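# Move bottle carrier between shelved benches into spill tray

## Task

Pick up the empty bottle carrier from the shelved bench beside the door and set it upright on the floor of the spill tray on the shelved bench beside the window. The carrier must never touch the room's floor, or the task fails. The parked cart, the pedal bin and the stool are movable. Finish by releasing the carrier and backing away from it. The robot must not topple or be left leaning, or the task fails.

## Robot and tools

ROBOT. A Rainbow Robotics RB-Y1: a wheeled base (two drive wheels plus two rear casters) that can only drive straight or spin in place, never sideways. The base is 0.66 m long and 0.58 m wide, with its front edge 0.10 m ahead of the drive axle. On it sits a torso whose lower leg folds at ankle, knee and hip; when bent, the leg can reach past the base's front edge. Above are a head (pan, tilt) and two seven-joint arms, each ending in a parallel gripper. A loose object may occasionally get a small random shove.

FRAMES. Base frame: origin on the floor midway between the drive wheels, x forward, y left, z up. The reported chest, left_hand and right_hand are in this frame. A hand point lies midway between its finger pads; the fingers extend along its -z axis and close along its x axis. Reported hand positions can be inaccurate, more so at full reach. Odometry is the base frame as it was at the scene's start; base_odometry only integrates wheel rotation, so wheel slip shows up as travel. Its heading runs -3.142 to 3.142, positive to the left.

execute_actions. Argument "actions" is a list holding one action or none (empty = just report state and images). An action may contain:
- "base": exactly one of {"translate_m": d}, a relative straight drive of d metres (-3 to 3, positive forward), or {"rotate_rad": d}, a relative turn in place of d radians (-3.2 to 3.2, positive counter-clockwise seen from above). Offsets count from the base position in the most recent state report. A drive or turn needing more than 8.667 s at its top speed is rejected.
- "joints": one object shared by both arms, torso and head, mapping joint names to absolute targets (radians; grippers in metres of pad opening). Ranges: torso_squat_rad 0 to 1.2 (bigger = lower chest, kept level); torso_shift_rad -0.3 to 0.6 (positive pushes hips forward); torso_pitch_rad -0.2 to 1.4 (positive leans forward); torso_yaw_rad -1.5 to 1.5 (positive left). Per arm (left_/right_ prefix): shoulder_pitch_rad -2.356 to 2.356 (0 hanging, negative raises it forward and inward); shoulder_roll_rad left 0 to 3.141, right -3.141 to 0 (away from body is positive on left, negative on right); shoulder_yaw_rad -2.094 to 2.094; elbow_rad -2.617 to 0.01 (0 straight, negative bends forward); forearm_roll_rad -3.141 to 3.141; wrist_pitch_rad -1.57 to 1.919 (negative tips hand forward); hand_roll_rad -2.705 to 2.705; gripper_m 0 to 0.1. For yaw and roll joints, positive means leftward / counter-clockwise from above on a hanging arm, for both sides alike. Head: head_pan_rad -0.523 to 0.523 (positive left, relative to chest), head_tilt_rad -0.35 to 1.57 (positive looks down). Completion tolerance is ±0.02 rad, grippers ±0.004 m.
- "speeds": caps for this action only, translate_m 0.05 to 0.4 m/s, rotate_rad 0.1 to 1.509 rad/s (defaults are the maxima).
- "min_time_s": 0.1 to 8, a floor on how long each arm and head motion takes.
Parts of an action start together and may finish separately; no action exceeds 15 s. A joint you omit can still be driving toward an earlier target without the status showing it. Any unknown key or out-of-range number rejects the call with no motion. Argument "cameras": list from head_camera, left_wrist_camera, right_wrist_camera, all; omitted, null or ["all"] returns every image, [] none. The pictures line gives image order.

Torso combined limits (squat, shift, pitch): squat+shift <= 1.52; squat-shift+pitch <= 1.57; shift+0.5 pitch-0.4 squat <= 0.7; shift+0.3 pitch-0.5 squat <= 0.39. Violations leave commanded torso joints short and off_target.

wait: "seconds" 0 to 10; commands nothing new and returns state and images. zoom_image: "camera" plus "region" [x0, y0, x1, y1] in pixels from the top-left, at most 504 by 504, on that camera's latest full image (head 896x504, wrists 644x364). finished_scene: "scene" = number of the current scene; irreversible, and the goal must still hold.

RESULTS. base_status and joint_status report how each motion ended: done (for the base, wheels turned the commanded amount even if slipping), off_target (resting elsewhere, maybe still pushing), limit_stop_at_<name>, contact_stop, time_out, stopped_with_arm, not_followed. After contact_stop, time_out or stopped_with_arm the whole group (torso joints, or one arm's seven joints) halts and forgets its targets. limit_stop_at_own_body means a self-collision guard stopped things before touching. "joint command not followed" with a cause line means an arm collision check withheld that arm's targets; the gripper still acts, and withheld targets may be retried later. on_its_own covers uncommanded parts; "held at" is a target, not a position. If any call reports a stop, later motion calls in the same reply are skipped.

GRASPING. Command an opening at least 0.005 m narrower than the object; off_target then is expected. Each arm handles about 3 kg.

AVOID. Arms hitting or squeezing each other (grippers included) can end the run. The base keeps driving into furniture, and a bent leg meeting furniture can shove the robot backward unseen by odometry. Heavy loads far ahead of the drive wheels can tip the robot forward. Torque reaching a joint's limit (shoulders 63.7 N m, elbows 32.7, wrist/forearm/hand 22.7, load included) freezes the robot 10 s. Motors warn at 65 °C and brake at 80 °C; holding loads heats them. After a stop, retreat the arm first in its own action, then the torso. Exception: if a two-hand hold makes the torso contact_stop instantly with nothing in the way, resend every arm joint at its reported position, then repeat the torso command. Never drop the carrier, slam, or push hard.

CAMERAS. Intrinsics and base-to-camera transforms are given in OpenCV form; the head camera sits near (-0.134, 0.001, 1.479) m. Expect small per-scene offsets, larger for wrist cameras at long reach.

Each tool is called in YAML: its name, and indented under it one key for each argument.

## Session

execute_actions:
  actions:
    - {"joints":{"head_tilt_rad":0.3,"head_pan_rad":0.52}}
  cameras: ["head_camera"]

execute_actions:
  actions:
    - {"joints":{"head_pan_rad":-0.52}}
  cameras: ["head_camera"]

execute_actions:
  actions:
    - {"base":{"rotate_rad":2.1}}
  cameras: ["head_camera"]

execute_actions:
  actions:
    - {"joints":{"head_pan_rad":0.52}}
  cameras: ["head_camera"]

execute_actions:
  actions:
    - {"base":{"rotate_rad":2.1}}
  cameras: ["head_camera"]

execute_actions:
  actions:
    - {"joints":{"head_pan_rad":-0.52}}
  cameras: ["head_camera"]

Scene clock: 1.00 s.
base_odometry: x=+0.000 y=+0.000 heading=+0.000 (m, m, rad; odometry frame)
base_status: not commanded
joint_positions: torso_squat_rad=+0.350 torso_shift_rad=-0.001 torso_pitch_rad=+0.000 torso_yaw_rad=+0.000 left_shoulder_pitch_rad=+0.001 left_shoulder_roll_rad=+0.038 left_shoulder_yaw_rad=-0.032 left_elbow_rad=-0.137 left_forearm_roll_rad=+0.044 left_wrist_pitch_rad=+0.041 left_hand_roll_rad=+0.033 left_gripper_m=+0.101 right_shoulder_pitch_rad=-0.045 right_shoulder_roll_rad=-0.024 right_shoulder_yaw_rad=-0.021 right_elbow_rad=-0.238 right_forearm_roll_rad=-0.038 right_wrist_pitch_rad=-0.051 right_hand_roll_rad=+0.004 right_gripper_m=+0.100 head_pan_rad=+0.520 head_tilt_rad=+0.300
joint_status: all done
chest: x=-0.2285 y=-0.0006 z=+1.2474 quat_wxyz=(+1.000, +0.001, +0.000, +0.000) (m; base frame)
left_hand: x=-0.1717 y=+0.2474 z=+0.5649 quat_wxyz=(+0.998, +0.016, -0.048, +0.022) (m; base frame)
right_hand: x=-0.0697 y=-0.2390 z=+0.5804 quat_wxyz=(+0.986, -0.010, -0.165, -0.018) (m; base frame)
pictures: head_camera
camera_calibration (this result's frames):
head_camera: T_world_to_cam=[[0.516322, -0.855768, 0.0327512, 0.0574319], [-0.190774, -0.152216, -0.969761, 1.41841], [0.834875, 0.494461, -0.24185, 0.464875], [0, 0, 0, 1]] pos_world=[-0.147171, 0.0351906, 1.48607]
Images, in order (width x height): head_camera 896x504.

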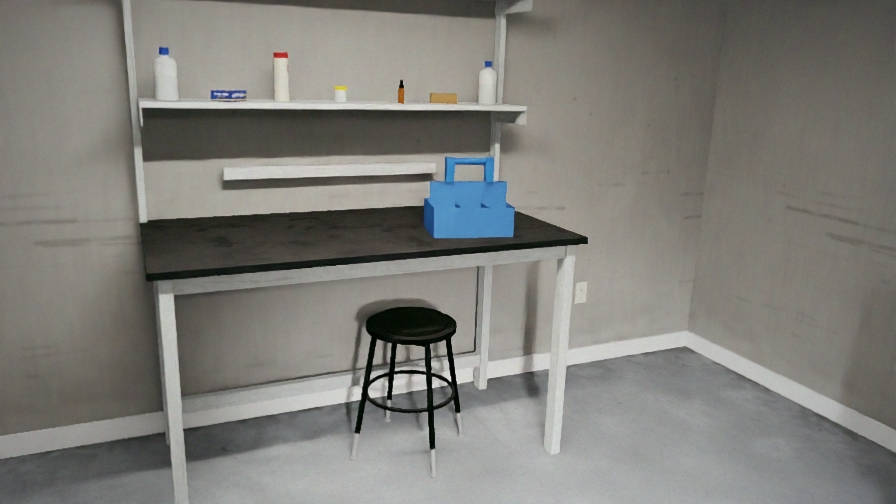

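Scene clock: 2.37 s.
base_odometry: x=+0.000 y=+0.000 heading=+0.000 (m, m, rad; odometry frame)
base_status: not commanded
joint_positions: torso_squat_rad=+0.350 torso_shift_rad=-0.001 torso_pitch_rad=+0.000 torso_yaw_rad=+0.000 left_shoulder_pitch_rad=+0.001 left_shoulder_roll_rad=+0.038 left_shoulder_yaw_rad=-0.032 left_elbow_rad=-0.137 left_forearm_roll_rad=+0.044 left_wrist_pitch_rad=+0.041 left_hand_roll_rad=+0.033 left_gripper_m=+0.101 right_shoulder_pitch_rad=-0.045 right_shoulder_roll_rad=-0.024 right_shoulder_yaw_rad=-0.021 right_elbow_rad=-0.238 right_forearm_roll_rad=-0.038 right_wrist_pitch_rad=-0.051 right_hand_roll_rad=+0.004 right_gripper_m=+0.100 head_pan_rad=-0.520 head_tilt_rad=+0.300
joint_status: all done
chest: x=-0.2285 y=-0.0006 z=+1.2474 quat_wxyz=(+1.000, +0.001, +0.000, +0.000) (m; base frame)
left_hand: x=-0.1717 y=+0.2474 z=+0.5649 quat_wxyz=(+0.998, +0.016, -0.048, +0.022) (m; base frame)
right_hand: x=-0.0697 y=-0.2390 z=+0.5804 quat_wxyz=(+0.986, -0.010, -0.165, -0.018) (m; base frame)
pictures: head_camera
camera_calibration (this result's frames):
head_camera: T_world_to_cam=[[-0.476553, -0.878541, 0.0326038, -0.147425], [-0.228837, 0.0881513, -0.969465, 1.41032], [0.848841, -0.469462, -0.243051, 0.468713], [0, 0, 0, 1]] pos_world=[-0.145387, -0.033797, 1.48598]
Images, in order (width x height): head_camera 896x504.

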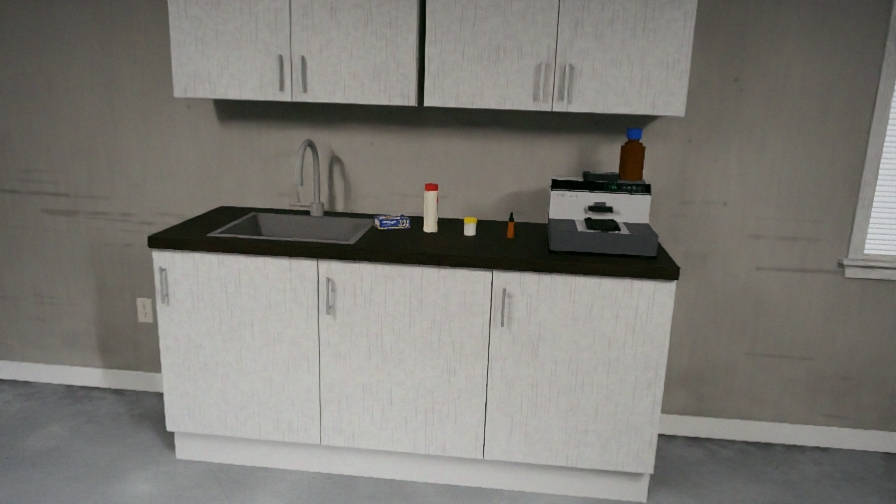

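Scene clock: 7.03 s.
base_odometry: x=+0.000 y=+0.000 heading=+2.099 (m, m, rad; odometry frame)
base_status: done
joint_positions: torso_squat_rad=+0.350 torso_shift_rad=-0.001 torso_pitch_rad=+0.000 torso_yaw_rad=+0.000 left_shoulder_pitch_rad=+0.001 left_shoulder_roll_rad=+0.038 left_shoulder_yaw_rad=-0.032 left_elbow_rad=-0.137 left_forearm_roll_rad=+0.044 left_wrist_pitch_rad=+0.041 left_hand_roll_rad=+0.033 left_gripper_m=+0.101 right_shoulder_pitch_rad=-0.045 right_shoulder_roll_rad=-0.024 right_shoulder_yaw_rad=-0.021 right_elbow_rad=-0.238 right_forearm_roll_rad=-0.038 right_wrist_pitch_rad=-0.051 right_hand_roll_rad=+0.004 right_gripper_m=+0.100 head_pan_rad=-0.520 head_tilt_rad=+0.300
joint_status: not commanded
chest: x=-0.2285 y=-0.0006 z=+1.2474 quat_wxyz=(+1.000, +0.001, +0.000, +0.000) (m; base frame)
left_hand: x=-0.1717 y=+0.2474 z=+0.5649 quat_wxyz=(+0.998, +0.016, -0.048, +0.022) (m; base frame)
right_hand: x=-0.0697 y=-0.2390 z=+0.5804 quat_wxyz=(+0.986, -0.010, -0.165, -0.018) (m; base frame)
pictures: head_camera
camera_calibration (this result's frames):
head_camera: T_world_to_cam=[[-0.476554, -0.878541, 0.0325907, -0.147423], [-0.228802, 0.0881468, -0.969474, 1.41033], [0.84885, -0.469464, -0.243018, 0.468705], [0, 0, 0, 1]] pos_world=[-0.14543, -0.0337928, 1.48598]
Images, in order (width x height): head_camera 896x504.

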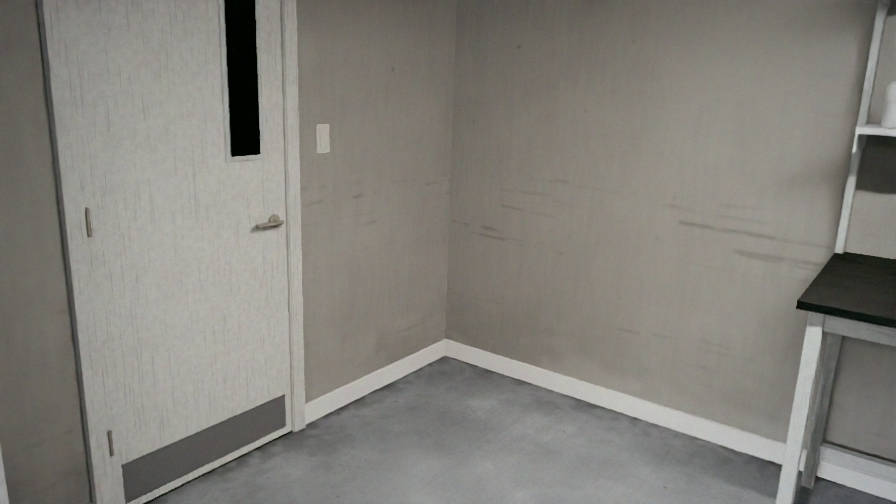

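Scene clock: 8.40 s.
base_odometry: x=+0.000 y=+0.000 heading=+2.099 (m, m, rad; odometry frame)
base_status: not commanded
joint_positions: torso_squat_rad=+0.350 torso_shift_rad=-0.001 torso_pitch_rad=+0.000 torso_yaw_rad=+0.000 left_shoulder_pitch_rad=+0.001 left_shoulder_roll_rad=+0.038 left_shoulder_yaw_rad=-0.032 left_elbow_rad=-0.137 left_forearm_roll_rad=+0.044 left_wrist_pitch_rad=+0.041 left_hand_roll_rad=+0.033 left_gripper_m=+0.101 right_shoulder_pitch_rad=-0.045 right_shoulder_roll_rad=-0.024 right_shoulder_yaw_rad=-0.021 right_elbow_rad=-0.238 right_forearm_roll_rad=-0.038 right_wrist_pitch_rad=-0.051 right_hand_roll_rad=+0.004 right_gripper_m=+0.100 head_pan_rad=+0.520 head_tilt_rad=+0.300
joint_status: all done
chest: x=-0.2285 y=-0.0006 z=+1.2474 quat_wxyz=(+1.000, +0.001, +0.000, +0.000) (m; base frame)
left_hand: x=-0.1717 y=+0.2474 z=+0.5649 quat_wxyz=(+0.998, +0.016, -0.048, +0.022) (m; base frame)
right_hand: x=-0.0697 y=-0.2390 z=+0.5804 quat_wxyz=(+0.986, -0.010, -0.165, -0.018) (m; base frame)
pictures: head_camera
camera_calibration (this result's frames):
head_camera: T_world_to_cam=[[0.51632, -0.855768, 0.0327739, 0.0574238], [-0.190739, -0.15222, -0.969767, 1.41842], [0.834885, 0.494459, -0.241822, 0.464869], [0, 0, 0, 1]] pos_world=[-0.147214, 0.0351947, 1.48607]
Images, in order (width x height): head_camera 896x504.

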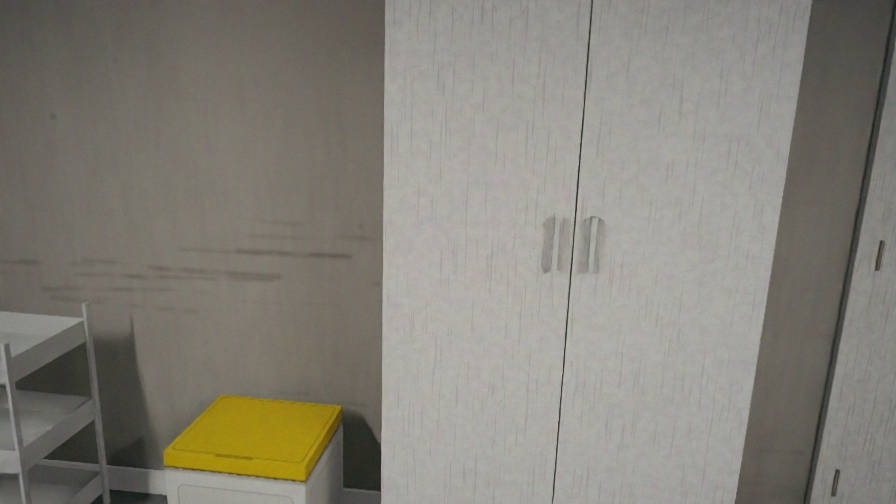

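Scene clock: 13.07 s.
base_odometry: x=+0.000 y=+0.000 heading=-2.084 (m, m, rad; odometry frame)
base_status: done
joint_positions: torso_squat_rad=+0.350 torso_shift_rad=-0.001 torso_pitch_rad=+0.000 torso_yaw_rad=+0.000 left_shoulder_pitch_rad=+0.001 left_shoulder_roll_rad=+0.038 left_shoulder_yaw_rad=-0.032 left_elbow_rad=-0.137 left_forearm_roll_rad=+0.044 left_wrist_pitch_rad=+0.041 left_hand_roll_rad=+0.033 left_gripper_m=+0.101 right_shoulder_pitch_rad=-0.045 right_shoulder_roll_rad=-0.024 right_shoulder_yaw_rad=-0.021 right_elbow_rad=-0.238 right_forearm_roll_rad=-0.038 right_wrist_pitch_rad=-0.051 right_hand_roll_rad=+0.004 right_gripper_m=+0.100 head_pan_rad=+0.520 head_tilt_rad=+0.300
joint_status: not commanded
chest: x=-0.2285 y=-0.0005 z=+1.2474 quat_wxyz=(+1.000, +0.001, +0.000, +0.000) (m; base frame)
left_hand: x=-0.1717 y=+0.2474 z=+0.5649 quat_wxyz=(+0.998, +0.016, -0.048, +0.022) (m; base frame)
right_hand: x=-0.0697 y=-0.2390 z=+0.5804 quat_wxyz=(+0.986, -0.010, -0.165, -0.018) (m; base frame)
pictures: head_camera
camera_calibration (this result's frames):
head_camera: T_world_to_cam=[[0.51632, -0.855768, 0.0327945, 0.0574112], [-0.190733, -0.15224, -0.969765, 1.41842], [0.834886, 0.494454, -0.241827, 0.464875], [0, 0, 0, 1]] pos_world=[-0.147222, 0.0352113, 1.48607]
Images, in order (width x height): head_camera 896x504.

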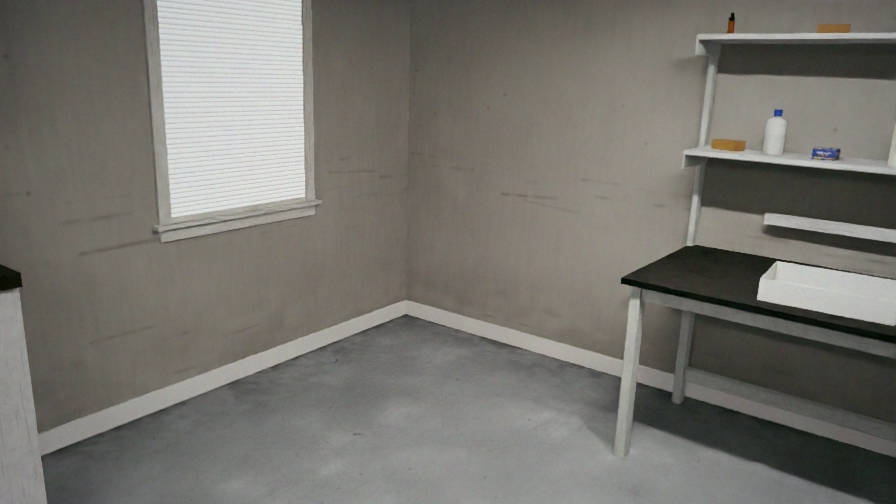

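Scene clock: 14.43 s.
base_odometry: x=+0.000 y=+0.000 heading=-2.084 (m, m, rad; odometry frame)
base_status: not commanded
joint_positions: torso_squat_rad=+0.350 torso_shift_rad=-0.001 torso_pitch_rad=+0.000 torso_yaw_rad=+0.000 left_shoulder_pitch_rad=+0.001 left_shoulder_roll_rad=+0.038 left_shoulder_yaw_rad=-0.032 left_elbow_rad=-0.137 left_forearm_roll_rad=+0.044 left_wrist_pitch_rad=+0.041 left_hand_roll_rad=+0.033 left_gripper_m=+0.101 right_shoulder_pitch_rad=-0.045 right_shoulder_roll_rad=-0.024 right_shoulder_yaw_rad=-0.021 right_elbow_rad=-0.238 right_forearm_roll_rad=-0.038 right_wrist_pitch_rad=-0.051 right_hand_roll_rad=+0.004 right_gripper_m=+0.100 head_pan_rad=-0.520 head_tilt_rad=+0.300
joint_status: all done
chest: x=-0.2285 y=-0.0005 z=+1.2474 quat_wxyz=(+1.000, +0.001, +0.000, +0.000) (m; base frame)
left_hand: x=-0.1717 y=+0.2474 z=+0.5649 quat_wxyz=(+0.998, +0.016, -0.048, +0.022) (m; base frame)
right_hand: x=-0.0697 y=-0.2390 z=+0.5804 quat_wxyz=(+0.986, -0.010, -0.165, -0.018) (m; base frame)
pictures: head_camera
camera_calibration (this result's frames):
head_camera: T_world_to_cam=[[-0.476554, -0.87854, 0.0326057, -0.147434], [-0.228796, 0.0881269, -0.969477, 1.41033], [0.848851, -0.469469, -0.243003, 0.468698], [0, 0, 0, 1]] pos_world=[-0.145438, -0.0337762, 1.48599]
Images, in order (width x height): head_camera 896x504.

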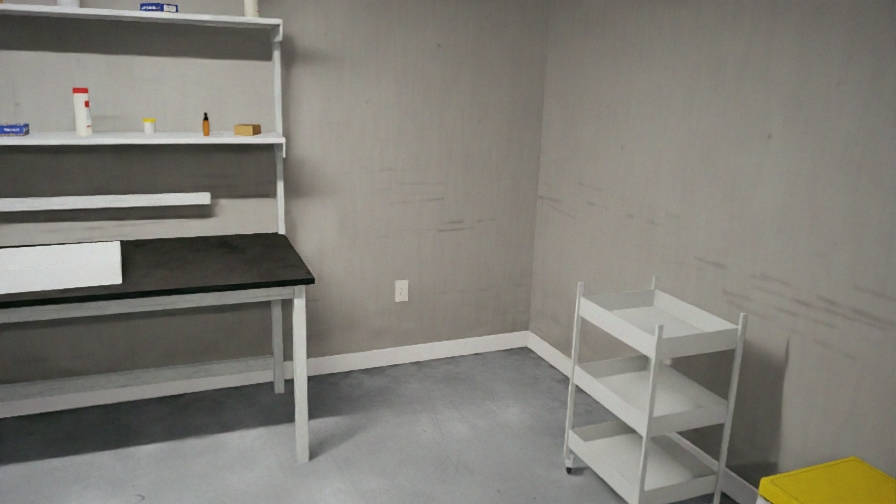

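execute_actions:
  actions:
    - {"base":{"rotate_rad":2.155},"joints":{"head_pan_rad":0,"torso_squat_rad":0}}
  cameras: []

execute_actions:
  actions:
    - {"base":{"translate_m":1.55},"joints":{"head_tilt_rad":0.55}}
  cameras: []

execute_actions:
  actions:
    - {"base":{"rotate_rad":0.88}}
  cameras: ["head_camera"]

Scene clock: 19.23 s.
base_odometry: x=+0.000 y=+0.000 heading=+0.070 (m, m, rad; odometry frame)
base_status: done
joint_positions: torso_squat_rad=+0.000 torso_shift_rad=-0.001 torso_pitch_rad=+0.000 torso_yaw_rad=+0.000 left_shoulder_pitch_rad=+0.001 left_shoulder_roll_rad=+0.038 left_shoulder_yaw_rad=-0.032 left_elbow_rad=-0.137 left_forearm_roll_rad=+0.044 left_wrist_pitch_rad=+0.041 left_hand_roll_rad=+0.033 left_gripper_m=+0.101 right_shoulder_pitch_rad=-0.045 right_shoulder_roll_rad=-0.024 right_shoulder_yaw_rad=-0.021 right_elbow_rad=-0.238 right_forearm_roll_rad=-0.038 right_wrist_pitch_rad=-0.051 right_hand_roll_rad=+0.004 right_gripper_m=+0.100 head_pan_rad=+0.000 head_tilt_rad=+0.300
joint_status: all done
chest: x=-0.2286 y=-0.0006 z=+1.2899 quat_wxyz=(+1.000, +0.001, +0.000, +0.000) (m; base frame)
left_hand: x=-0.1718 y=+0.2474 z=+0.6074 quat_wxyz=(+0.998, +0.016, -0.048, +0.022) (m; base frame)
right_hand: x=-0.0698 y=-0.2391 z=+0.6229 quat_wxyz=(+0.986, -0.010, -0.165, -0.018) (m; base frame)
pictures: none
No camera images: the call's "cameras" was empty. Leave "cameras" out to get every camera's image.

Scene clock: 24.73 s.
base_odometry: x=+1.546 y=+0.110 heading=+0.071 (m, m, rad; odometry frame)
base_status: done
joint_positions: torso_squat_rad=+0.000 torso_shift_rad=-0.001 torso_pitch_rad=+0.000 torso_yaw_rad=+0.000 left_shoulder_pitch_rad=+0.001 left_shoulder_roll_rad=+0.038 left_shoulder_yaw_rad=-0.032 left_elbow_rad=-0.137 left_forearm_roll_rad=+0.044 left_wrist_pitch_rad=+0.041 left_hand_roll_rad=+0.033 left_gripper_m=+0.101 right_shoulder_pitch_rad=-0.045 right_shoulder_roll_rad=-0.024 right_shoulder_yaw_rad=-0.021 right_elbow_rad=-0.238 right_forearm_roll_rad=-0.038 right_wrist_pitch_rad=-0.051 right_hand_roll_rad=+0.004 right_gripper_m=+0.100 head_pan_rad=+0.000 head_tilt_rad=+0.550
joint_status: all done
chest: x=-0.2285 y=-0.0006 z=+1.2899 quat_wxyz=(+1.000, +0.001, +0.000, +0.000) (m; base frame)
left_hand: x=-0.1716 y=+0.2474 z=+0.6074 quat_wxyz=(+0.998, +0.016, -0.048, +0.022) (m; base frame)
right_hand: x=-0.0697 y=-0.2391 z=+0.6229 quat_wxyz=(+0.986, -0.010, -0.165, -0.018) (m; base frame)
pictures: none
No camera images: the call's "cameras" was empty. Leave "cameras" out to get every camera's image.

Scene clock: 27.97 s.
base_odometry: x=+1.546 y=+0.110 heading=+0.951 (m, m, rad; odometry frame)
base_status: done
joint_positions: torso_squat_rad=+0.000 torso_shift_rad=-0.001 torso_pitch_rad=+0.000 torso_yaw_rad=+0.000 left_shoulder_pitch_rad=+0.001 left_shoulder_roll_rad=+0.038 left_shoulder_yaw_rad=-0.032 left_elbow_rad=-0.137 left_forearm_roll_rad=+0.044 left_wrist_pitch_rad=+0.041 left_hand_roll_rad=+0.033 left_gripper_m=+0.101 right_shoulder_pitch_rad=-0.045 right_shoulder_roll_rad=-0.024 right_shoulder_yaw_rad=-0.021 right_elbow_rad=-0.238 right_forearm_roll_rad=-0.038 right_wrist_pitch_rad=-0.051 right_hand_roll_rad=+0.004 right_gripper_m=+0.100 head_pan_rad=+0.000 head_tilt_rad=+0.550
joint_status: not commanded
chest: x=-0.2285 y=-0.0006 z=+1.2899 quat_wxyz=(+1.000, +0.001, +0.000, +0.000) (m; base frame)
left_hand: x=-0.1716 y=+0.2474 z=+0.6074 quat_wxyz=(+0.998, +0.016, -0.048, +0.022) (m; base frame)
right_hand: x=-0.0697 y=-0.2391 z=+0.6229 quat_wxyz=(+0.986, -0.010, -0.165, -0.018) (m; base frame)
pictures: head_camera
camera_calibration (this result's frames):
head_camera: T_world_to_cam=[[0.0305161, -0.999202, 0.0257628, -0.0340012], [-0.474174, -0.0371617, -0.879647, 1.26695], [0.879902, 0.0146274, -0.474929, 0.831314], [0, 0, 0, 1]] pos_world=[-0.129683, 0.000948046, 1.51016]
Images, in order (width x height): head_camera 896x504.

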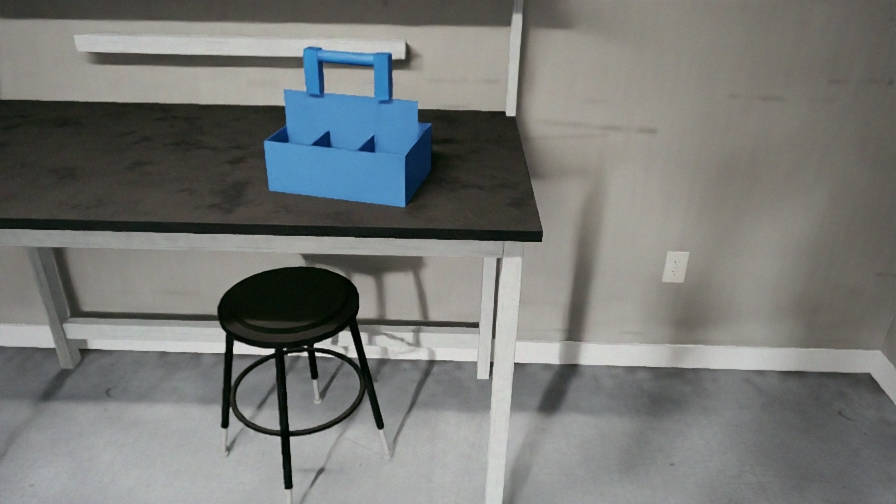

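execute_actions:
  actions:
    - {"base":{"translate_m":0.8},"joints":{"head_tilt_rad":0.7,"head_pan_rad":0.2,"left_shoulder_pitch_rad":-1.8,"left_elbow_rad":-0.5,"left_wrist_pitch_rad":1.9,"left_hand_roll_rad":-0.25,"left_shoulder_roll_rad":0.35,"left_shoulder_yaw_rad":0.04,"left_forearm_roll_rad":0.02}}
  cameras: ["head_camera","left_wrist_camera"]

Scene clock: 31.77 s.
base_odometry: x=+2.010 y=+0.761 heading=+0.952 (m, m, rad; odometry frame)
base_status: done
joint_positions: torso_squat_rad=+0.000 torso_shift_rad=-0.001 torso_pitch_rad=+0.000 torso_yaw_rad=+0.000 left_shoulder_pitch_rad=-1.800 left_shoulder_roll_rad=+0.350 left_shoulder_yaw_rad=+0.040 left_elbow_rad=-0.500 left_forearm_roll_rad=+0.020 left_wrist_pitch_rad=+1.900 left_hand_roll_rad=-0.250 left_gripper_m=+0.101 right_shoulder_pitch_rad=-0.045 right_shoulder_roll_rad=-0.024 right_shoulder_yaw_rad=-0.021 right_elbow_rad=-0.238 right_forearm_roll_rad=-0.038 right_wrist_pitch_rad=-0.051 right_hand_roll_rad=+0.004 right_gripper_m=+0.100 head_pan_rad=+0.200 head_tilt_rad=+0.700
joint_status: all done
chest: x=-0.2285 y=-0.0006 z=+1.2899 quat_wxyz=(+1.000, +0.001, +0.000, +0.000) (m; base frame)
left_hand: x=+0.3346 y=+0.2022 z=+1.3939 quat_wxyz=(+0.957, +0.166, -0.175, -0.160) (m; base frame)
right_hand: x=-0.0696 y=-0.2391 z=+0.6229 quat_wxyz=(+0.986, -0.010, -0.165, -0.018) (m; base frame)
pictures: head_camera, left_wrist_camera
camera_calibration (this result's frames):
head_camera: T_world_to_cam=[[0.232046, -0.97248, 0.0209028, 0.0148832], [-0.580755, -0.155751, -0.79904, 1.12475], [0.780306, 0.173275, -0.600914, 0.998583], [0, 0, 0, 1]] pos_world=[-0.129449, 0.0166248, 1.49847]
left_wrist_camera: T_world_to_cam=[[0.890985, -0.353671, 0.284714, -0.626739], [-0.434229, -0.846943, 0.306809, -0.0859373], [0.132628, -0.396994, -0.908188, 1.38981], [0, 0, 0, 1]] pos_world=[0.336772, 0.257302, 1.46702]
Images, in order (width x height): head_camera 896x504, left_wrist_camera 644x364.

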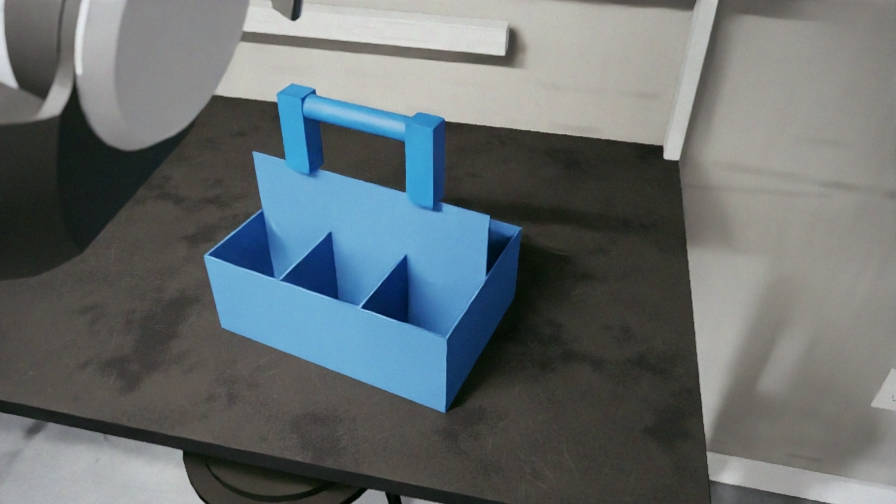

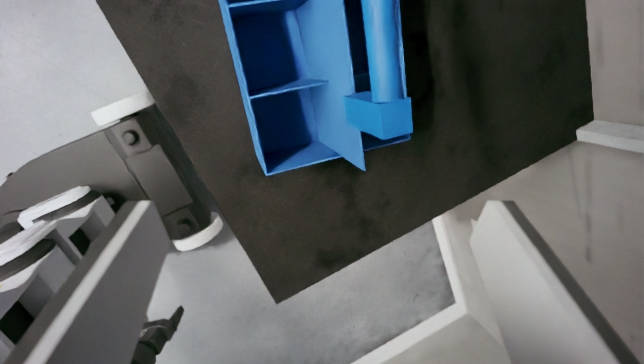

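execute_actions:
  actions:
    - {"joints":{"torso_yaw_rad":0.3,"torso_shift_rad":0.2,"head_pan_rad":-0.1,"head_tilt_rad":0.9,"left_shoulder_pitch_rad":-1.7,"left_elbow_rad":-0.6,"left_hand_roll_rad":-0.4,"left_shoulder_roll_rad":0.05}}
  cameras: ["head_camera","left_wrist_camera"]

Scene clock: 34.00 s.
base_odometry: x=+2.010 y=+0.761 heading=+0.952 (m, m, rad; odometry frame)
base_status: not commanded
joint_positions: torso_squat_rad=+0.000 torso_shift_rad=+0.200 torso_pitch_rad=+0.000 torso_yaw_rad=+0.300 left_shoulder_pitch_rad=-1.700 left_shoulder_roll_rad=+0.050 left_shoulder_yaw_rad=+0.040 left_elbow_rad=-0.600 left_forearm_roll_rad=+0.020 left_wrist_pitch_rad=+1.900 left_hand_roll_rad=-0.400 left_gripper_m=+0.101 right_shoulder_pitch_rad=-0.045 right_shoulder_roll_rad=-0.024 right_shoulder_yaw_rad=-0.021 right_elbow_rad=-0.238 right_forearm_roll_rad=-0.038 right_wrist_pitch_rad=-0.051 right_hand_roll_rad=+0.004 right_gripper_m=+0.100 head_pan_rad=-0.100 head_tilt_rad=+0.900
joint_status: all done
chest: x=-0.0888 y=-0.0006 z=+1.2760 quat_wxyz=(+0.989, +0.001, +0.000, +0.149) (m; base frame)
left_hand: x=+0.4139 y=+0.2148 z=+1.2948 quat_wxyz=(+0.950, +0.179, -0.108, -0.231) (m; base frame)
right_hand: x=+0.1334 y=-0.1814 z=+0.6090 quat_wxyz=(+0.978, +0.015, -0.165, +0.130) (m; base frame)
pictures: head_camera, left_wrist_camera
camera_calibration (this result's frames):
head_camera: T_world_to_cam=[[0.235851, -0.971696, 0.0134793, 0.000450502], [-0.724664, -0.185099, -0.663778, 0.985901], [0.647485, 0.146785, -0.747809, 1.08883], [0, 0, 0, 1]] pos_world=[0.00933884, 0.0231034, 1.46865]
left_wrist_camera: T_world_to_cam=[[0.87528, -0.467159, 0.125088, -0.42716], [-0.481642, -0.818699, 0.312655, -0.00448085], [-0.0436505, -0.333909, -0.941594, 1.39699], [0, 0, 0, 1]] pos_world=[0.432705, 0.263246, 1.37023]
Images, in order (width x height): head_camera 896x504, left_wrist_camera 644x364.

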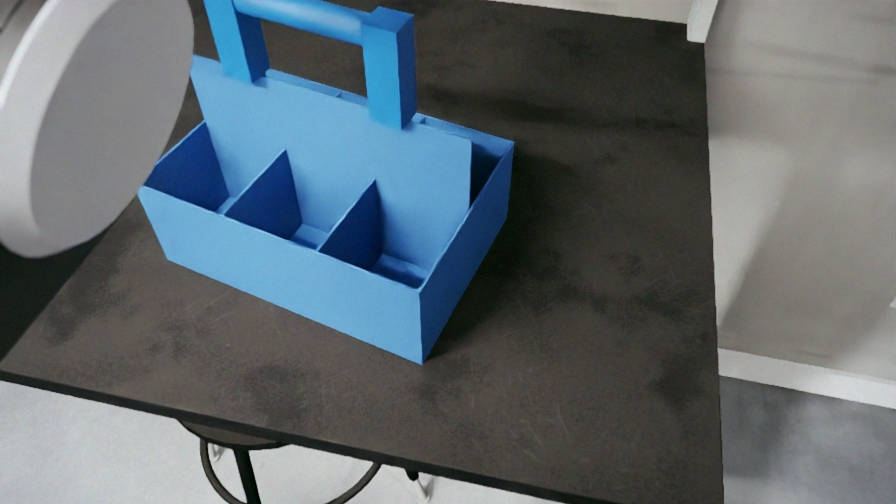

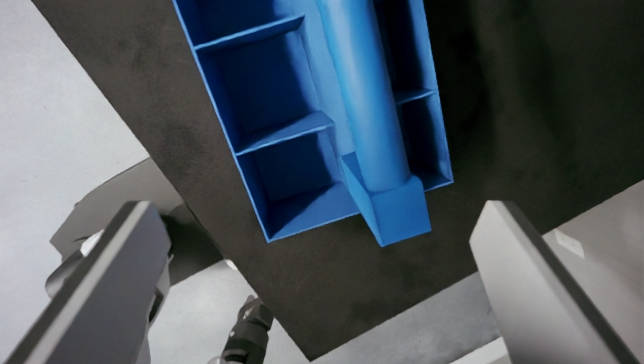

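execute_actions:
  actions:
    - {"joints":{"left_hand_roll_rad":-0.1,"head_tilt_rad":0.7}}
  cameras: ["left_wrist_camera"]

execute_actions:
  actions:
    - {"joints":{"left_shoulder_pitch_rad":-1.52,"left_wrist_pitch_rad":1.72},"min_time_s":2}
  cameras: ["head_camera","left_wrist_camera"]

Scene clock: 34.87 s.
base_odometry: x=+2.010 y=+0.761 heading=+0.952 (m, m, rad; odometry frame)
base_status: not commanded
joint_positions: torso_squat_rad=+0.000 torso_shift_rad=+0.200 torso_pitch_rad=+0.000 torso_yaw_rad=+0.300 left_shoulder_pitch_rad=-1.700 left_shoulder_roll_rad=+0.050 left_shoulder_yaw_rad=+0.040 left_elbow_rad=-0.600 left_forearm_roll_rad=+0.020 left_wrist_pitch_rad=+1.900 left_hand_roll_rad=-0.100 left_gripper_m=+0.101 right_shoulder_pitch_rad=-0.045 right_shoulder_roll_rad=-0.024 right_shoulder_yaw_rad=-0.021 right_elbow_rad=-0.238 right_forearm_roll_rad=-0.038 right_wrist_pitch_rad=-0.051 right_hand_roll_rad=+0.004 right_gripper_m=+0.100 head_pan_rad=-0.100 head_tilt_rad=+0.700
joint_status: all done
chest: x=-0.0888 y=-0.0006 z=+1.2760 quat_wxyz=(+0.989, +0.001, +0.000, +0.149) (m; base frame)
left_hand: x=+0.4139 y=+0.2148 z=+1.2949 quat_wxyz=(+0.974, +0.161, -0.133, -0.087) (m; base frame)
right_hand: x=+0.1334 y=-0.1814 z=+0.6090 quat_wxyz=(+0.978, +0.015, -0.165, +0.130) (m; base frame)
pictures: left_wrist_camera
camera_calibration (this result's frames):
left_wrist_camera: T_world_to_cam=[[0.951507, -0.199673, 0.234021, -0.657197], [-0.274674, -0.893994, 0.354018, -0.127538], [0.138525, -0.40113, -0.905486, 1.28928], [0, 0, 0, 1]] pos_world=[0.411697, 0.271929, 1.36638]
Images, in order (width x height): left_wrist_camera 644x364.

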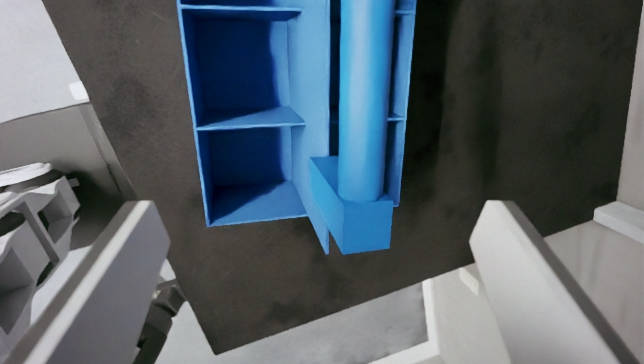

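Scene clock: 37.17 s.
base_odometry: x=+2.010 y=+0.761 heading=+0.952 (m, m, rad; odometry frame)
base_status: not commanded
joint_positions: torso_squat_rad=+0.000 torso_shift_rad=+0.200 torso_pitch_rad=+0.000 torso_yaw_rad=+0.300 left_shoulder_pitch_rad=-1.520 left_shoulder_roll_rad=+0.050 left_shoulder_yaw_rad=+0.040 left_elbow_rad=-0.600 left_forearm_roll_rad=+0.020 left_wrist_pitch_rad=+1.720 left_hand_roll_rad=-0.100 left_gripper_m=+0.101 right_shoulder_pitch_rad=-0.045 right_shoulder_roll_rad=-0.024 right_shoulder_yaw_rad=-0.021 right_elbow_rad=-0.238 right_forearm_roll_rad=-0.038 right_wrist_pitch_rad=-0.051 right_hand_roll_rad=+0.004 right_gripper_m=+0.100 head_pan_rad=-0.100 head_tilt_rad=+0.700
joint_status: all done
chest: x=-0.0888 y=-0.0006 z=+1.2760 quat_wxyz=(+0.989, +0.001, +0.000, +0.149) (m; base frame)
left_hand: x=+0.4358 y=+0.2410 z=+1.2116 quat_wxyz=(+0.978, +0.135, -0.140, -0.077) (m; base frame)
right_hand: x=+0.1334 y=-0.1814 z=+0.6090 quat_wxyz=(+0.978, +0.015, -0.165, +0.130) (m; base frame)
pictures: head_camera, left_wrist_camera
camera_calibration (this result's frames):
head_camera: T_world_to_cam=[[0.232226, -0.97244, 0.0207659, -0.010543], [-0.580902, -0.155784, -0.798927, 1.19496], [0.780144, 0.173469, -0.601069, 0.881091], [0, 0, 0, 1]] pos_world=[0.0092242, 0.0230616, 1.4845]
left_wrist_camera: T_world_to_cam=[[0.950793, -0.176423, 0.254691, -0.683679], [-0.26954, -0.876361, 0.399173, -0.129742], [0.152778, -0.44818, -0.880791, 1.19664], [0, 0, 0, 1]] pos_world=[0.432246, 0.301993, 1.27991]
Images, in order (width x height): head_camera 896x504, left_wrist_camera 644x364.

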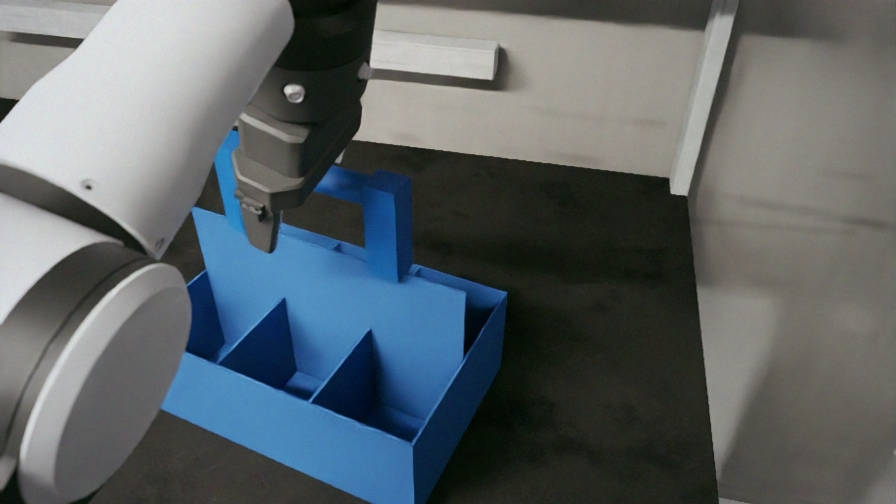

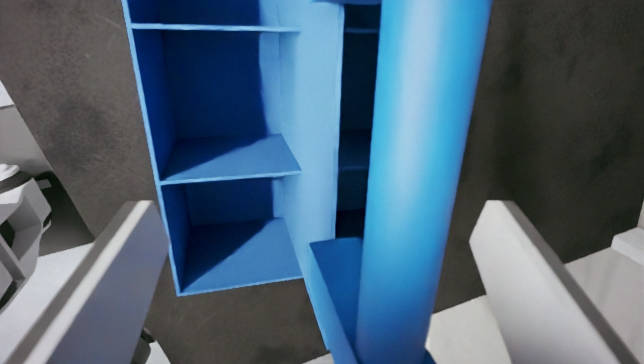

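execute_actions:
  actions:
    - {"joints":{"torso_shift_rad":0.24,"torso_yaw_rad":0.27}}
  cameras: []

execute_actions:
  actions:
    - {"joints":{"left_gripper_m":0}}
  cameras: []

execute_actions:
  actions:
    - {"joints":{"left_shoulder_pitch_rad":-1.66,"left_wrist_pitch_rad":1.86},"min_time_s":2}
  cameras: ["head_camera"]

Scene clock: 38.37 s.
base_odometry: x=+2.010 y=+0.761 heading=+0.952 (m, m, rad; odometry frame)
base_status: not commanded
joint_positions: torso_squat_rad=+0.000 torso_shift_rad=+0.240 torso_pitch_rad=+0.000 torso_yaw_rad=+0.270 left_shoulder_pitch_rad=-1.520 left_shoulder_roll_rad=+0.050 left_shoulder_yaw_rad=+0.040 left_elbow_rad=-0.600 left_forearm_roll_rad=+0.020 left_wrist_pitch_rad=+1.720 left_hand_roll_rad=-0.100 left_gripper_m=+0.101 right_shoulder_pitch_rad=-0.045 right_shoulder_roll_rad=-0.024 right_shoulder_yaw_rad=-0.021 right_elbow_rad=-0.238 right_forearm_roll_rad=-0.038 right_wrist_pitch_rad=-0.051 right_hand_roll_rad=+0.004 right_gripper_m=+0.100 head_pan_rad=-0.100 head_tilt_rad=+0.700
joint_status: all done
chest: x=-0.0615 y=-0.0006 z=+1.2699 quat_wxyz=(+0.991, +0.001, +0.000, +0.135) (m; base frame)
left_hand: x=+0.4701 y=+0.2253 z=+1.2054 quat_wxyz=(+0.977, +0.133, -0.142, -0.092) (m; base frame)
right_hand: x=+0.1552 y=-0.1880 z=+0.6028 quat_wxyz=(+0.979, +0.013, -0.165, +0.115) (m; base frame)
pictures: none
No camera images: the call's "cameras" was empty. Leave "cameras" out to get every camera's image.

Scene clock: 39.87 s.
base_odometry: x=+2.010 y=+0.761 heading=+0.952 (m, m, rad; odometry frame)
base_status: not commanded
joint_positions: torso_squat_rad=+0.000 torso_shift_rad=+0.240 torso_pitch_rad=+0.000 torso_yaw_rad=+0.270 left_shoulder_pitch_rad=-1.520 left_shoulder_roll_rad=+0.050 left_shoulder_yaw_rad=+0.040 left_elbow_rad=-0.600 left_forearm_roll_rad=+0.020 left_wrist_pitch_rad=+1.720 left_hand_roll_rad=-0.100 left_gripper_m=+0.026 right_shoulder_pitch_rad=-0.045 right_shoulder_roll_rad=-0.024 right_shoulder_yaw_rad=-0.021 right_elbow_rad=-0.238 right_forearm_roll_rad=-0.038 right_wrist_pitch_rad=-0.051 right_hand_roll_rad=+0.004 right_gripper_m=+0.100 head_pan_rad=-0.100 head_tilt_rad=+0.700
joint_status: left_gripper_m off_target (ended at +0.026, target +0.000)
chest: x=-0.0615 y=-0.0006 z=+1.2699 quat_wxyz=(+0.991, +0.001, +0.000, +0.135) (m; base frame)
left_hand: x=+0.4701 y=+0.2253 z=+1.2054 quat_wxyz=(+0.977, +0.133, -0.142, -0.092) (m; base frame)
right_hand: x=+0.1553 y=-0.1880 z=+0.6028 quat_wxyz=(+0.979, +0.013, -0.165, +0.115) (m; base frame)
pictures: none
No camera images: the call's "cameras" was empty. Leave "cameras" out to get every camera's image.

Scene clock: 42.17 s.
base_odometry: x=+2.010 y=+0.761 heading=+0.952 (m, m, rad; odometry frame)
base_status: not commanded
joint_positions: torso_squat_rad=+0.000 torso_shift_rad=+0.240 torso_pitch_rad=+0.000 torso_yaw_rad=+0.270 left_shoulder_pitch_rad=-1.659 left_shoulder_roll_rad=+0.050 left_shoulder_yaw_rad=+0.040 left_elbow_rad=-0.600 left_forearm_roll_rad=+0.020 left_wrist_pitch_rad=+1.860 left_hand_roll_rad=-0.100 left_gripper_m=+0.026 right_shoulder_pitch_rad=-0.045 right_shoulder_roll_rad=-0.024 right_shoulder_yaw_rad=-0.021 right_elbow_rad=-0.238 right_forearm_roll_rad=-0.038 right_wrist_pitch_rad=-0.051 right_hand_roll_rad=+0.004 right_gripper_m=+0.100 head_pan_rad=-0.100 head_tilt_rad=+0.700
joint_status: all done
chest: x=-0.0615 y=-0.0006 z=+1.2699 quat_wxyz=(+0.991, +0.001, +0.000, +0.135) (m; base frame)
left_hand: x=+0.4537 y=+0.2056 z=+1.2701 quat_wxyz=(+0.974, +0.153, -0.137, -0.099) (m; base frame)
right_hand: x=+0.1553 y=-0.1880 z=+0.6028 quat_wxyz=(+0.979, +0.013, -0.165, +0.115) (m; base frame)
pictures: head_camera
camera_calibration (this result's frames):
head_camera: T_world_to_cam=[[0.203111, -0.978936, 0.02076, -0.018548], [-0.58533, -0.138387, -0.798898, 1.20565], [0.784943, 0.150113, -0.601108, 0.856425], [0, 0, 0, 1]] pos_world=[0.0372259, 0.0201282, 1.47838]
Images, in order (width x height): head_camera 896x504.

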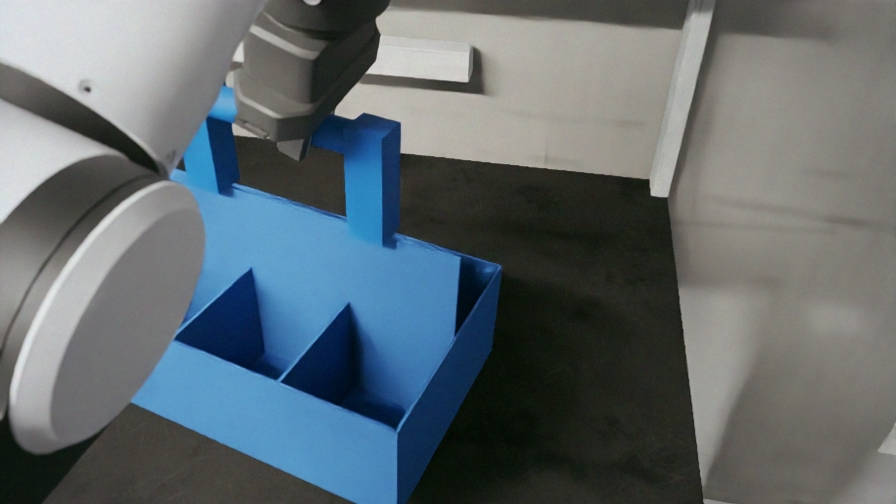

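execute_actions:
  actions:
    - {"base":{"translate_m":-0.6}}
  cameras: []

execute_actions:
  actions:
    - {"base":{"rotate_rad":2.64},"joints":{"torso_yaw_rad":0.6,"head_pan_rad":-0.5,"head_tilt_rad":0.55},"speeds":{"rotate_rad":0.8}}
  cameras: []

execute_actions:
  actions:
    - {"base":{"translate_m":2.6}}
  cameras: []

execute_actions:
  actions:
    - {"base":{"rotate_rad":0.46}}
  cameras: ["head_camera"]

Scene clock: 45.50 s.
base_odometry: x=+1.662 y=+0.272 heading=+0.953 (m, m, rad; odometry frame)
base_status: done
joint_positions: torso_squat_rad=+0.000 torso_shift_rad=+0.240 torso_pitch_rad=+0.000 torso_yaw_rad=+0.270 left_shoulder_pitch_rad=-1.659 left_shoulder_roll_rad=+0.050 left_shoulder_yaw_rad=+0.040 left_elbow_rad=-0.600 left_forearm_roll_rad=+0.020 left_wrist_pitch_rad=+1.860 left_hand_roll_rad=-0.100 left_gripper_m=+0.026 right_shoulder_pitch_rad=-0.045 right_shoulder_roll_rad=-0.024 right_shoulder_yaw_rad=-0.021 right_elbow_rad=-0.238 right_forearm_roll_rad=-0.038 right_wrist_pitch_rad=-0.051 right_hand_roll_rad=+0.004 right_gripper_m=+0.100 head_pan_rad=-0.100 head_tilt_rad=+0.700
joint_status: not commanded
chest: x=-0.0615 y=-0.0006 z=+1.2698 quat_wxyz=(+0.991, +0.001, +0.000, +0.135) (m; base frame)
left_hand: x=+0.4537 y=+0.2056 z=+1.2703 quat_wxyz=(+0.974, +0.153, -0.137, -0.099) (m; base frame)
right_hand: x=+0.1553 y=-0.1880 z=+0.6029 quat_wxyz=(+0.979, +0.012, -0.165, +0.115) (m; base frame)
pictures: none
No camera images: the call's "cameras" was empty. Leave "cameras" out to get every camera's image.

Scene clock: 50.73 s.
base_odometry: x=+1.662 y=+0.272 heading=-2.691 (m, m, rad; odometry frame)
base_status: done
joint_positions: torso_squat_rad=+0.000 torso_shift_rad=+0.240 torso_pitch_rad=+0.000 torso_yaw_rad=+0.600 left_shoulder_pitch_rad=-1.659 left_shoulder_roll_rad=+0.050 left_shoulder_yaw_rad=+0.040 left_elbow_rad=-0.600 left_forearm_roll_rad=+0.020 left_wrist_pitch_rad=+1.860 left_hand_roll_rad=-0.100 left_gripper_m=+0.026 right_shoulder_pitch_rad=-0.045 right_shoulder_roll_rad=-0.024 right_shoulder_yaw_rad=-0.021 right_elbow_rad=-0.238 right_forearm_roll_rad=-0.038 right_wrist_pitch_rad=-0.051 right_hand_roll_rad=+0.004 right_gripper_m=+0.100 head_pan_rad=-0.500 head_tilt_rad=+0.550
joint_status: all done
chest: x=-0.0615 y=-0.0005 z=+1.2698 quat_wxyz=(+0.955, +0.001, +0.000, +0.296) (m; base frame)
left_hand: x=+0.3591 y=+0.3615 z=+1.2704 quat_wxyz=(+0.977, +0.173, -0.110, +0.062) (m; base frame)
right_hand: x=+0.2046 y=-0.1076 z=+0.6030 quat_wxyz=(+0.947, +0.039, -0.161, +0.274) (m; base frame)
pictures: none
No camera images: the call's "cameras" was empty. Leave "cameras" out to get every camera's image.

Scene clock: 58.80 s.
base_odometry: x=-0.678 y=-0.861 heading=-2.691 (m, m, rad; odometry frame)
base_status: done
joint_positions: torso_squat_rad=+0.000 torso_shift_rad=+0.240 torso_pitch_rad=+0.000 torso_yaw_rad=+0.600 left_shoulder_pitch_rad=-1.659 left_shoulder_roll_rad=+0.050 left_shoulder_yaw_rad=+0.040 left_elbow_rad=-0.600 left_forearm_roll_rad=+0.020 left_wrist_pitch_rad=+1.860 left_hand_roll_rad=-0.100 left_gripper_m=+0.026 right_shoulder_pitch_rad=-0.045 right_shoulder_roll_rad=-0.024 right_shoulder_yaw_rad=-0.021 right_elbow_rad=-0.238 right_forearm_roll_rad=-0.038 right_wrist_pitch_rad=-0.051 right_hand_roll_rad=+0.004 right_gripper_m=+0.100 head_pan_rad=-0.500 head_tilt_rad=+0.550
joint_status: not commanded
chest: x=-0.0615 y=-0.0005 z=+1.2698 quat_wxyz=(+0.955, +0.001, +0.000, +0.296) (m; base frame)
left_hand: x=+0.3591 y=+0.3615 z=+1.2704 quat_wxyz=(+0.977, +0.173, -0.110, +0.062) (m; base frame)
right_hand: x=+0.2046 y=-0.1076 z=+0.6030 quat_wxyz=(+0.947, +0.039, -0.161, +0.274) (m; base frame)
pictures: none
No camera images: the call's "cameras" was empty. Leave "cameras" out to get every camera's image.

Scene clock: 61.07 s.
base_odometry: x=-0.678 y=-0.861 heading=-2.231 (m, m, rad; odometry frame)
base_status: done
joint_positions: torso_squat_rad=+0.000 torso_shift_rad=+0.240 torso_pitch_rad=+0.000 torso_yaw_rad=+0.600 left_shoulder_pitch_rad=-1.659 left_shoulder_roll_rad=+0.050 left_shoulder_yaw_rad=+0.040 left_elbow_rad=-0.600 left_forearm_roll_rad=+0.020 left_wrist_pitch_rad=+1.860 left_hand_roll_rad=-0.100 left_gripper_m=+0.026 right_shoulder_pitch_rad=-0.045 right_shoulder_roll_rad=-0.024 right_shoulder_yaw_rad=-0.021 right_elbow_rad=-0.238 right_forearm_roll_rad=-0.038 right_wrist_pitch_rad=-0.051 right_hand_roll_rad=+0.004 right_gripper_m=+0.100 head_pan_rad=-0.500 head_tilt_rad=+0.550
joint_status: not commanded
chest: x=-0.0615 y=-0.0005 z=+1.2698 quat_wxyz=(+0.955, +0.001, +0.000, +0.296) (m; base frame)
left_hand: x=+0.3591 y=+0.3615 z=+1.2704 quat_wxyz=(+0.977, +0.173, -0.110, +0.062) (m; base frame)
right_hand: x=+0.2046 y=-0.1076 z=+0.6030 quat_wxyz=(+0.947, +0.039, -0.161, +0.274) (m; base frame)
pictures: head_camera
camera_calibration (this result's frames):
head_camera: T_world_to_cam=[[0.130362, -0.99113, 0.0258148, -0.0218233], [-0.468164, -0.0844868, -0.879594, 1.32786], [0.873973, 0.10258, -0.475025, 0.676883], [0, 0, 0, 1]] pos_world=[0.0329254, 0.0211225, 1.49008]
Images, in order (width x height): head_camera 896x504.

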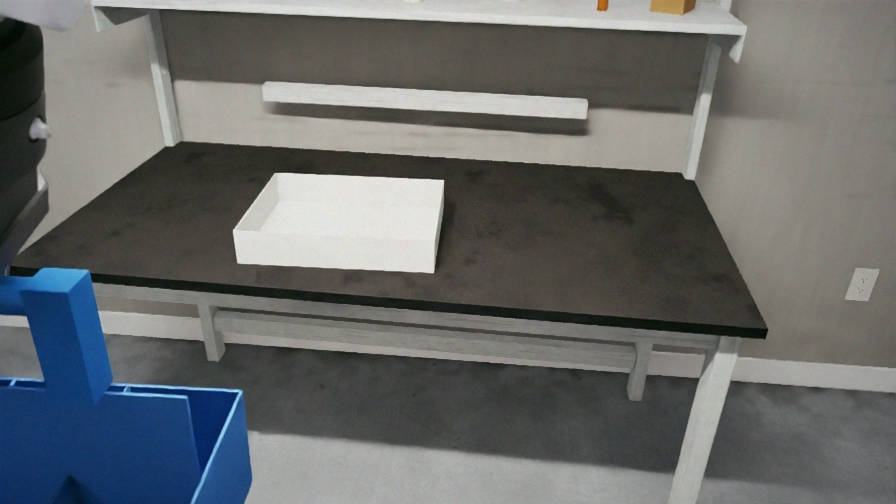

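execute_actions:
  actions:
    - {"base":{"translate_m":0.9},"joints":{"right_shoulder_pitch_rad":0.5,"right_elbow_rad":0,"head_pan_rad":-0.1,"head_tilt_rad":1.0}}
  cameras: ["head_camera"]

Scene clock: 65.00 s.
base_odometry: x=-1.230 y=-1.572 heading=-2.231 (m, m, rad; odometry frame)
base_status: done
joint_positions: torso_squat_rad=+0.000 torso_shift_rad=+0.240 torso_pitch_rad=+0.000 torso_yaw_rad=+0.600 left_shoulder_pitch_rad=-1.659 left_shoulder_roll_rad=+0.050 left_shoulder_yaw_rad=+0.040 left_elbow_rad=-0.600 left_forearm_roll_rad=+0.020 left_wrist_pitch_rad=+1.860 left_hand_roll_rad=-0.100 left_gripper_m=+0.026 right_shoulder_pitch_rad=+0.500 right_shoulder_roll_rad=-0.024 right_shoulder_yaw_rad=-0.021 right_elbow_rad=+0.000 right_forearm_roll_rad=-0.038 right_wrist_pitch_rad=-0.051 right_hand_roll_rad=+0.004 right_gripper_m=+0.100 head_pan_rad=-0.100 head_tilt_rad=+1.000
joint_status: all done
chest: x=-0.0615 y=-0.0005 z=+1.2698 quat_wxyz=(+0.955, +0.001, +0.000, +0.296) (m; base frame)
left_hand: x=+0.3591 y=+0.3615 z=+1.2704 quat_wxyz=(+0.977, +0.173, -0.110, +0.062) (m; base frame)
right_hand: x=-0.2199 y=-0.3637 z=+0.6653 quat_wxyz=(+0.960, -0.081, +0.193, +0.185) (m; base frame)
pictures: head_camera
camera_calibration (this result's frames):
head_camera: T_world_to_cam=[[0.513605, -0.85797, 0.00988406, 0.0166467], [-0.692167, -0.421103, -0.586154, 0.890759], [0.507065, 0.29421, -0.810139, 1.15135], [0, 0, 0, 1]] pos_world=[0.0241954, 0.0506451, 1.45471]
Images, in order (width x height): head_camera 896x504.

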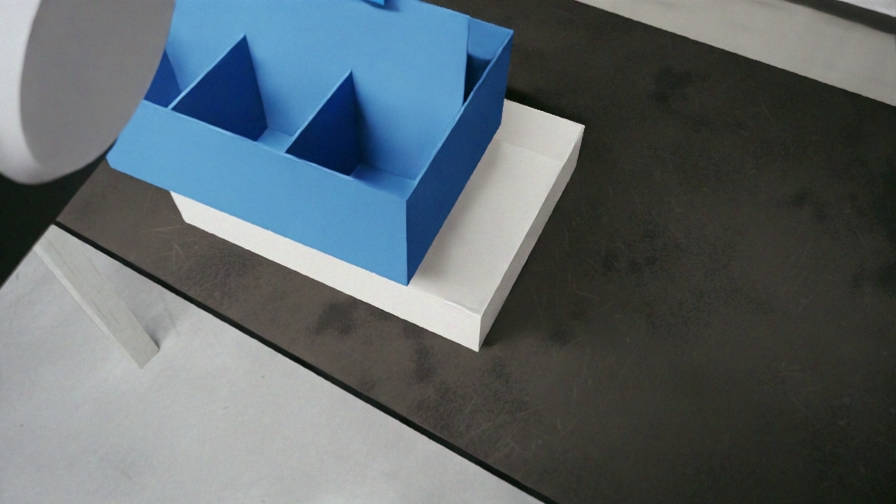

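execute_actions:
  actions:
    - {"base":{"translate_m":0.13},"joints":{"left_shoulder_pitch_rad":-1.45,"left_wrist_pitch_rad":1.65},"min_time_s":2}
  cameras: ["head_camera"]

Scene clock: 67.43 s.
base_odometry: x=-1.309 y=-1.674 heading=-2.230 (m, m, rad; odometry frame)
base_status: done
joint_positions: torso_squat_rad=+0.000 torso_shift_rad=+0.240 torso_pitch_rad=+0.000 torso_yaw_rad=+0.600 left_shoulder_pitch_rad=-1.449 left_shoulder_roll_rad=+0.050 left_shoulder_yaw_rad=+0.040 left_elbow_rad=-0.600 left_forearm_roll_rad=+0.020 left_wrist_pitch_rad=+1.650 left_hand_roll_rad=-0.100 left_gripper_m=+0.026 right_shoulder_pitch_rad=+0.500 right_shoulder_roll_rad=-0.024 right_shoulder_yaw_rad=-0.021 right_elbow_rad=+0.000 right_forearm_roll_rad=-0.038 right_wrist_pitch_rad=-0.051 right_hand_roll_rad=+0.004 right_gripper_m=+0.100 head_pan_rad=-0.100 head_tilt_rad=+1.000
joint_status: all done
chest: x=-0.0615 y=-0.0005 z=+1.2698 quat_wxyz=(+0.955, +0.001, +0.000, +0.296) (m; base frame)
left_hand: x=+0.3695 y=+0.3960 z=+1.1720 quat_wxyz=(+0.979, +0.146, -0.123, +0.075) (m; base frame)
right_hand: x=-0.2198 y=-0.3637 z=+0.6653 quat_wxyz=(+0.960, -0.081, +0.193, +0.185) (m; base frame)
pictures: head_camera
camera_calibration (this result's frames):
head_camera: T_world_to_cam=[[0.513605, -0.85797, 0.00986489, 0.0166662], [-0.692189, -0.421103, -0.586128, 0.890731], [0.507035, 0.29421, -0.810158, 1.15137], [0, 0, 0, 1]] pos_world=[0.024212, 0.0506453, 1.45471]
Images, in order (width x height): head_camera 896x504.

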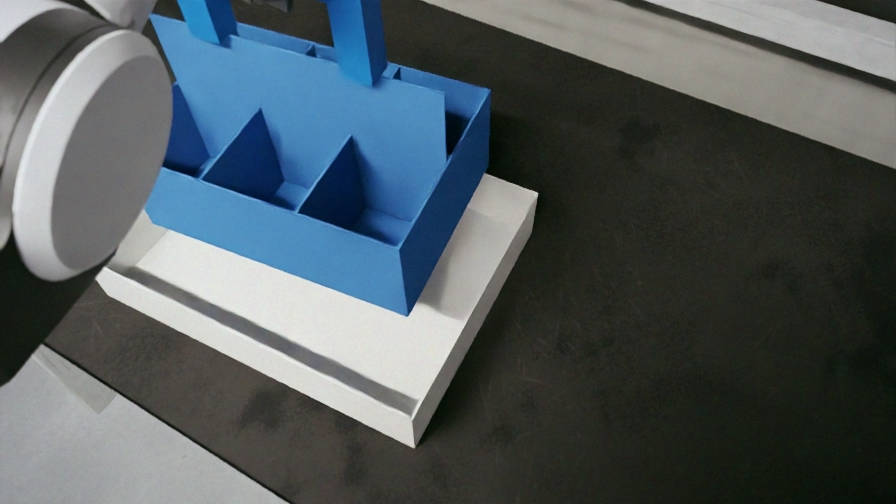

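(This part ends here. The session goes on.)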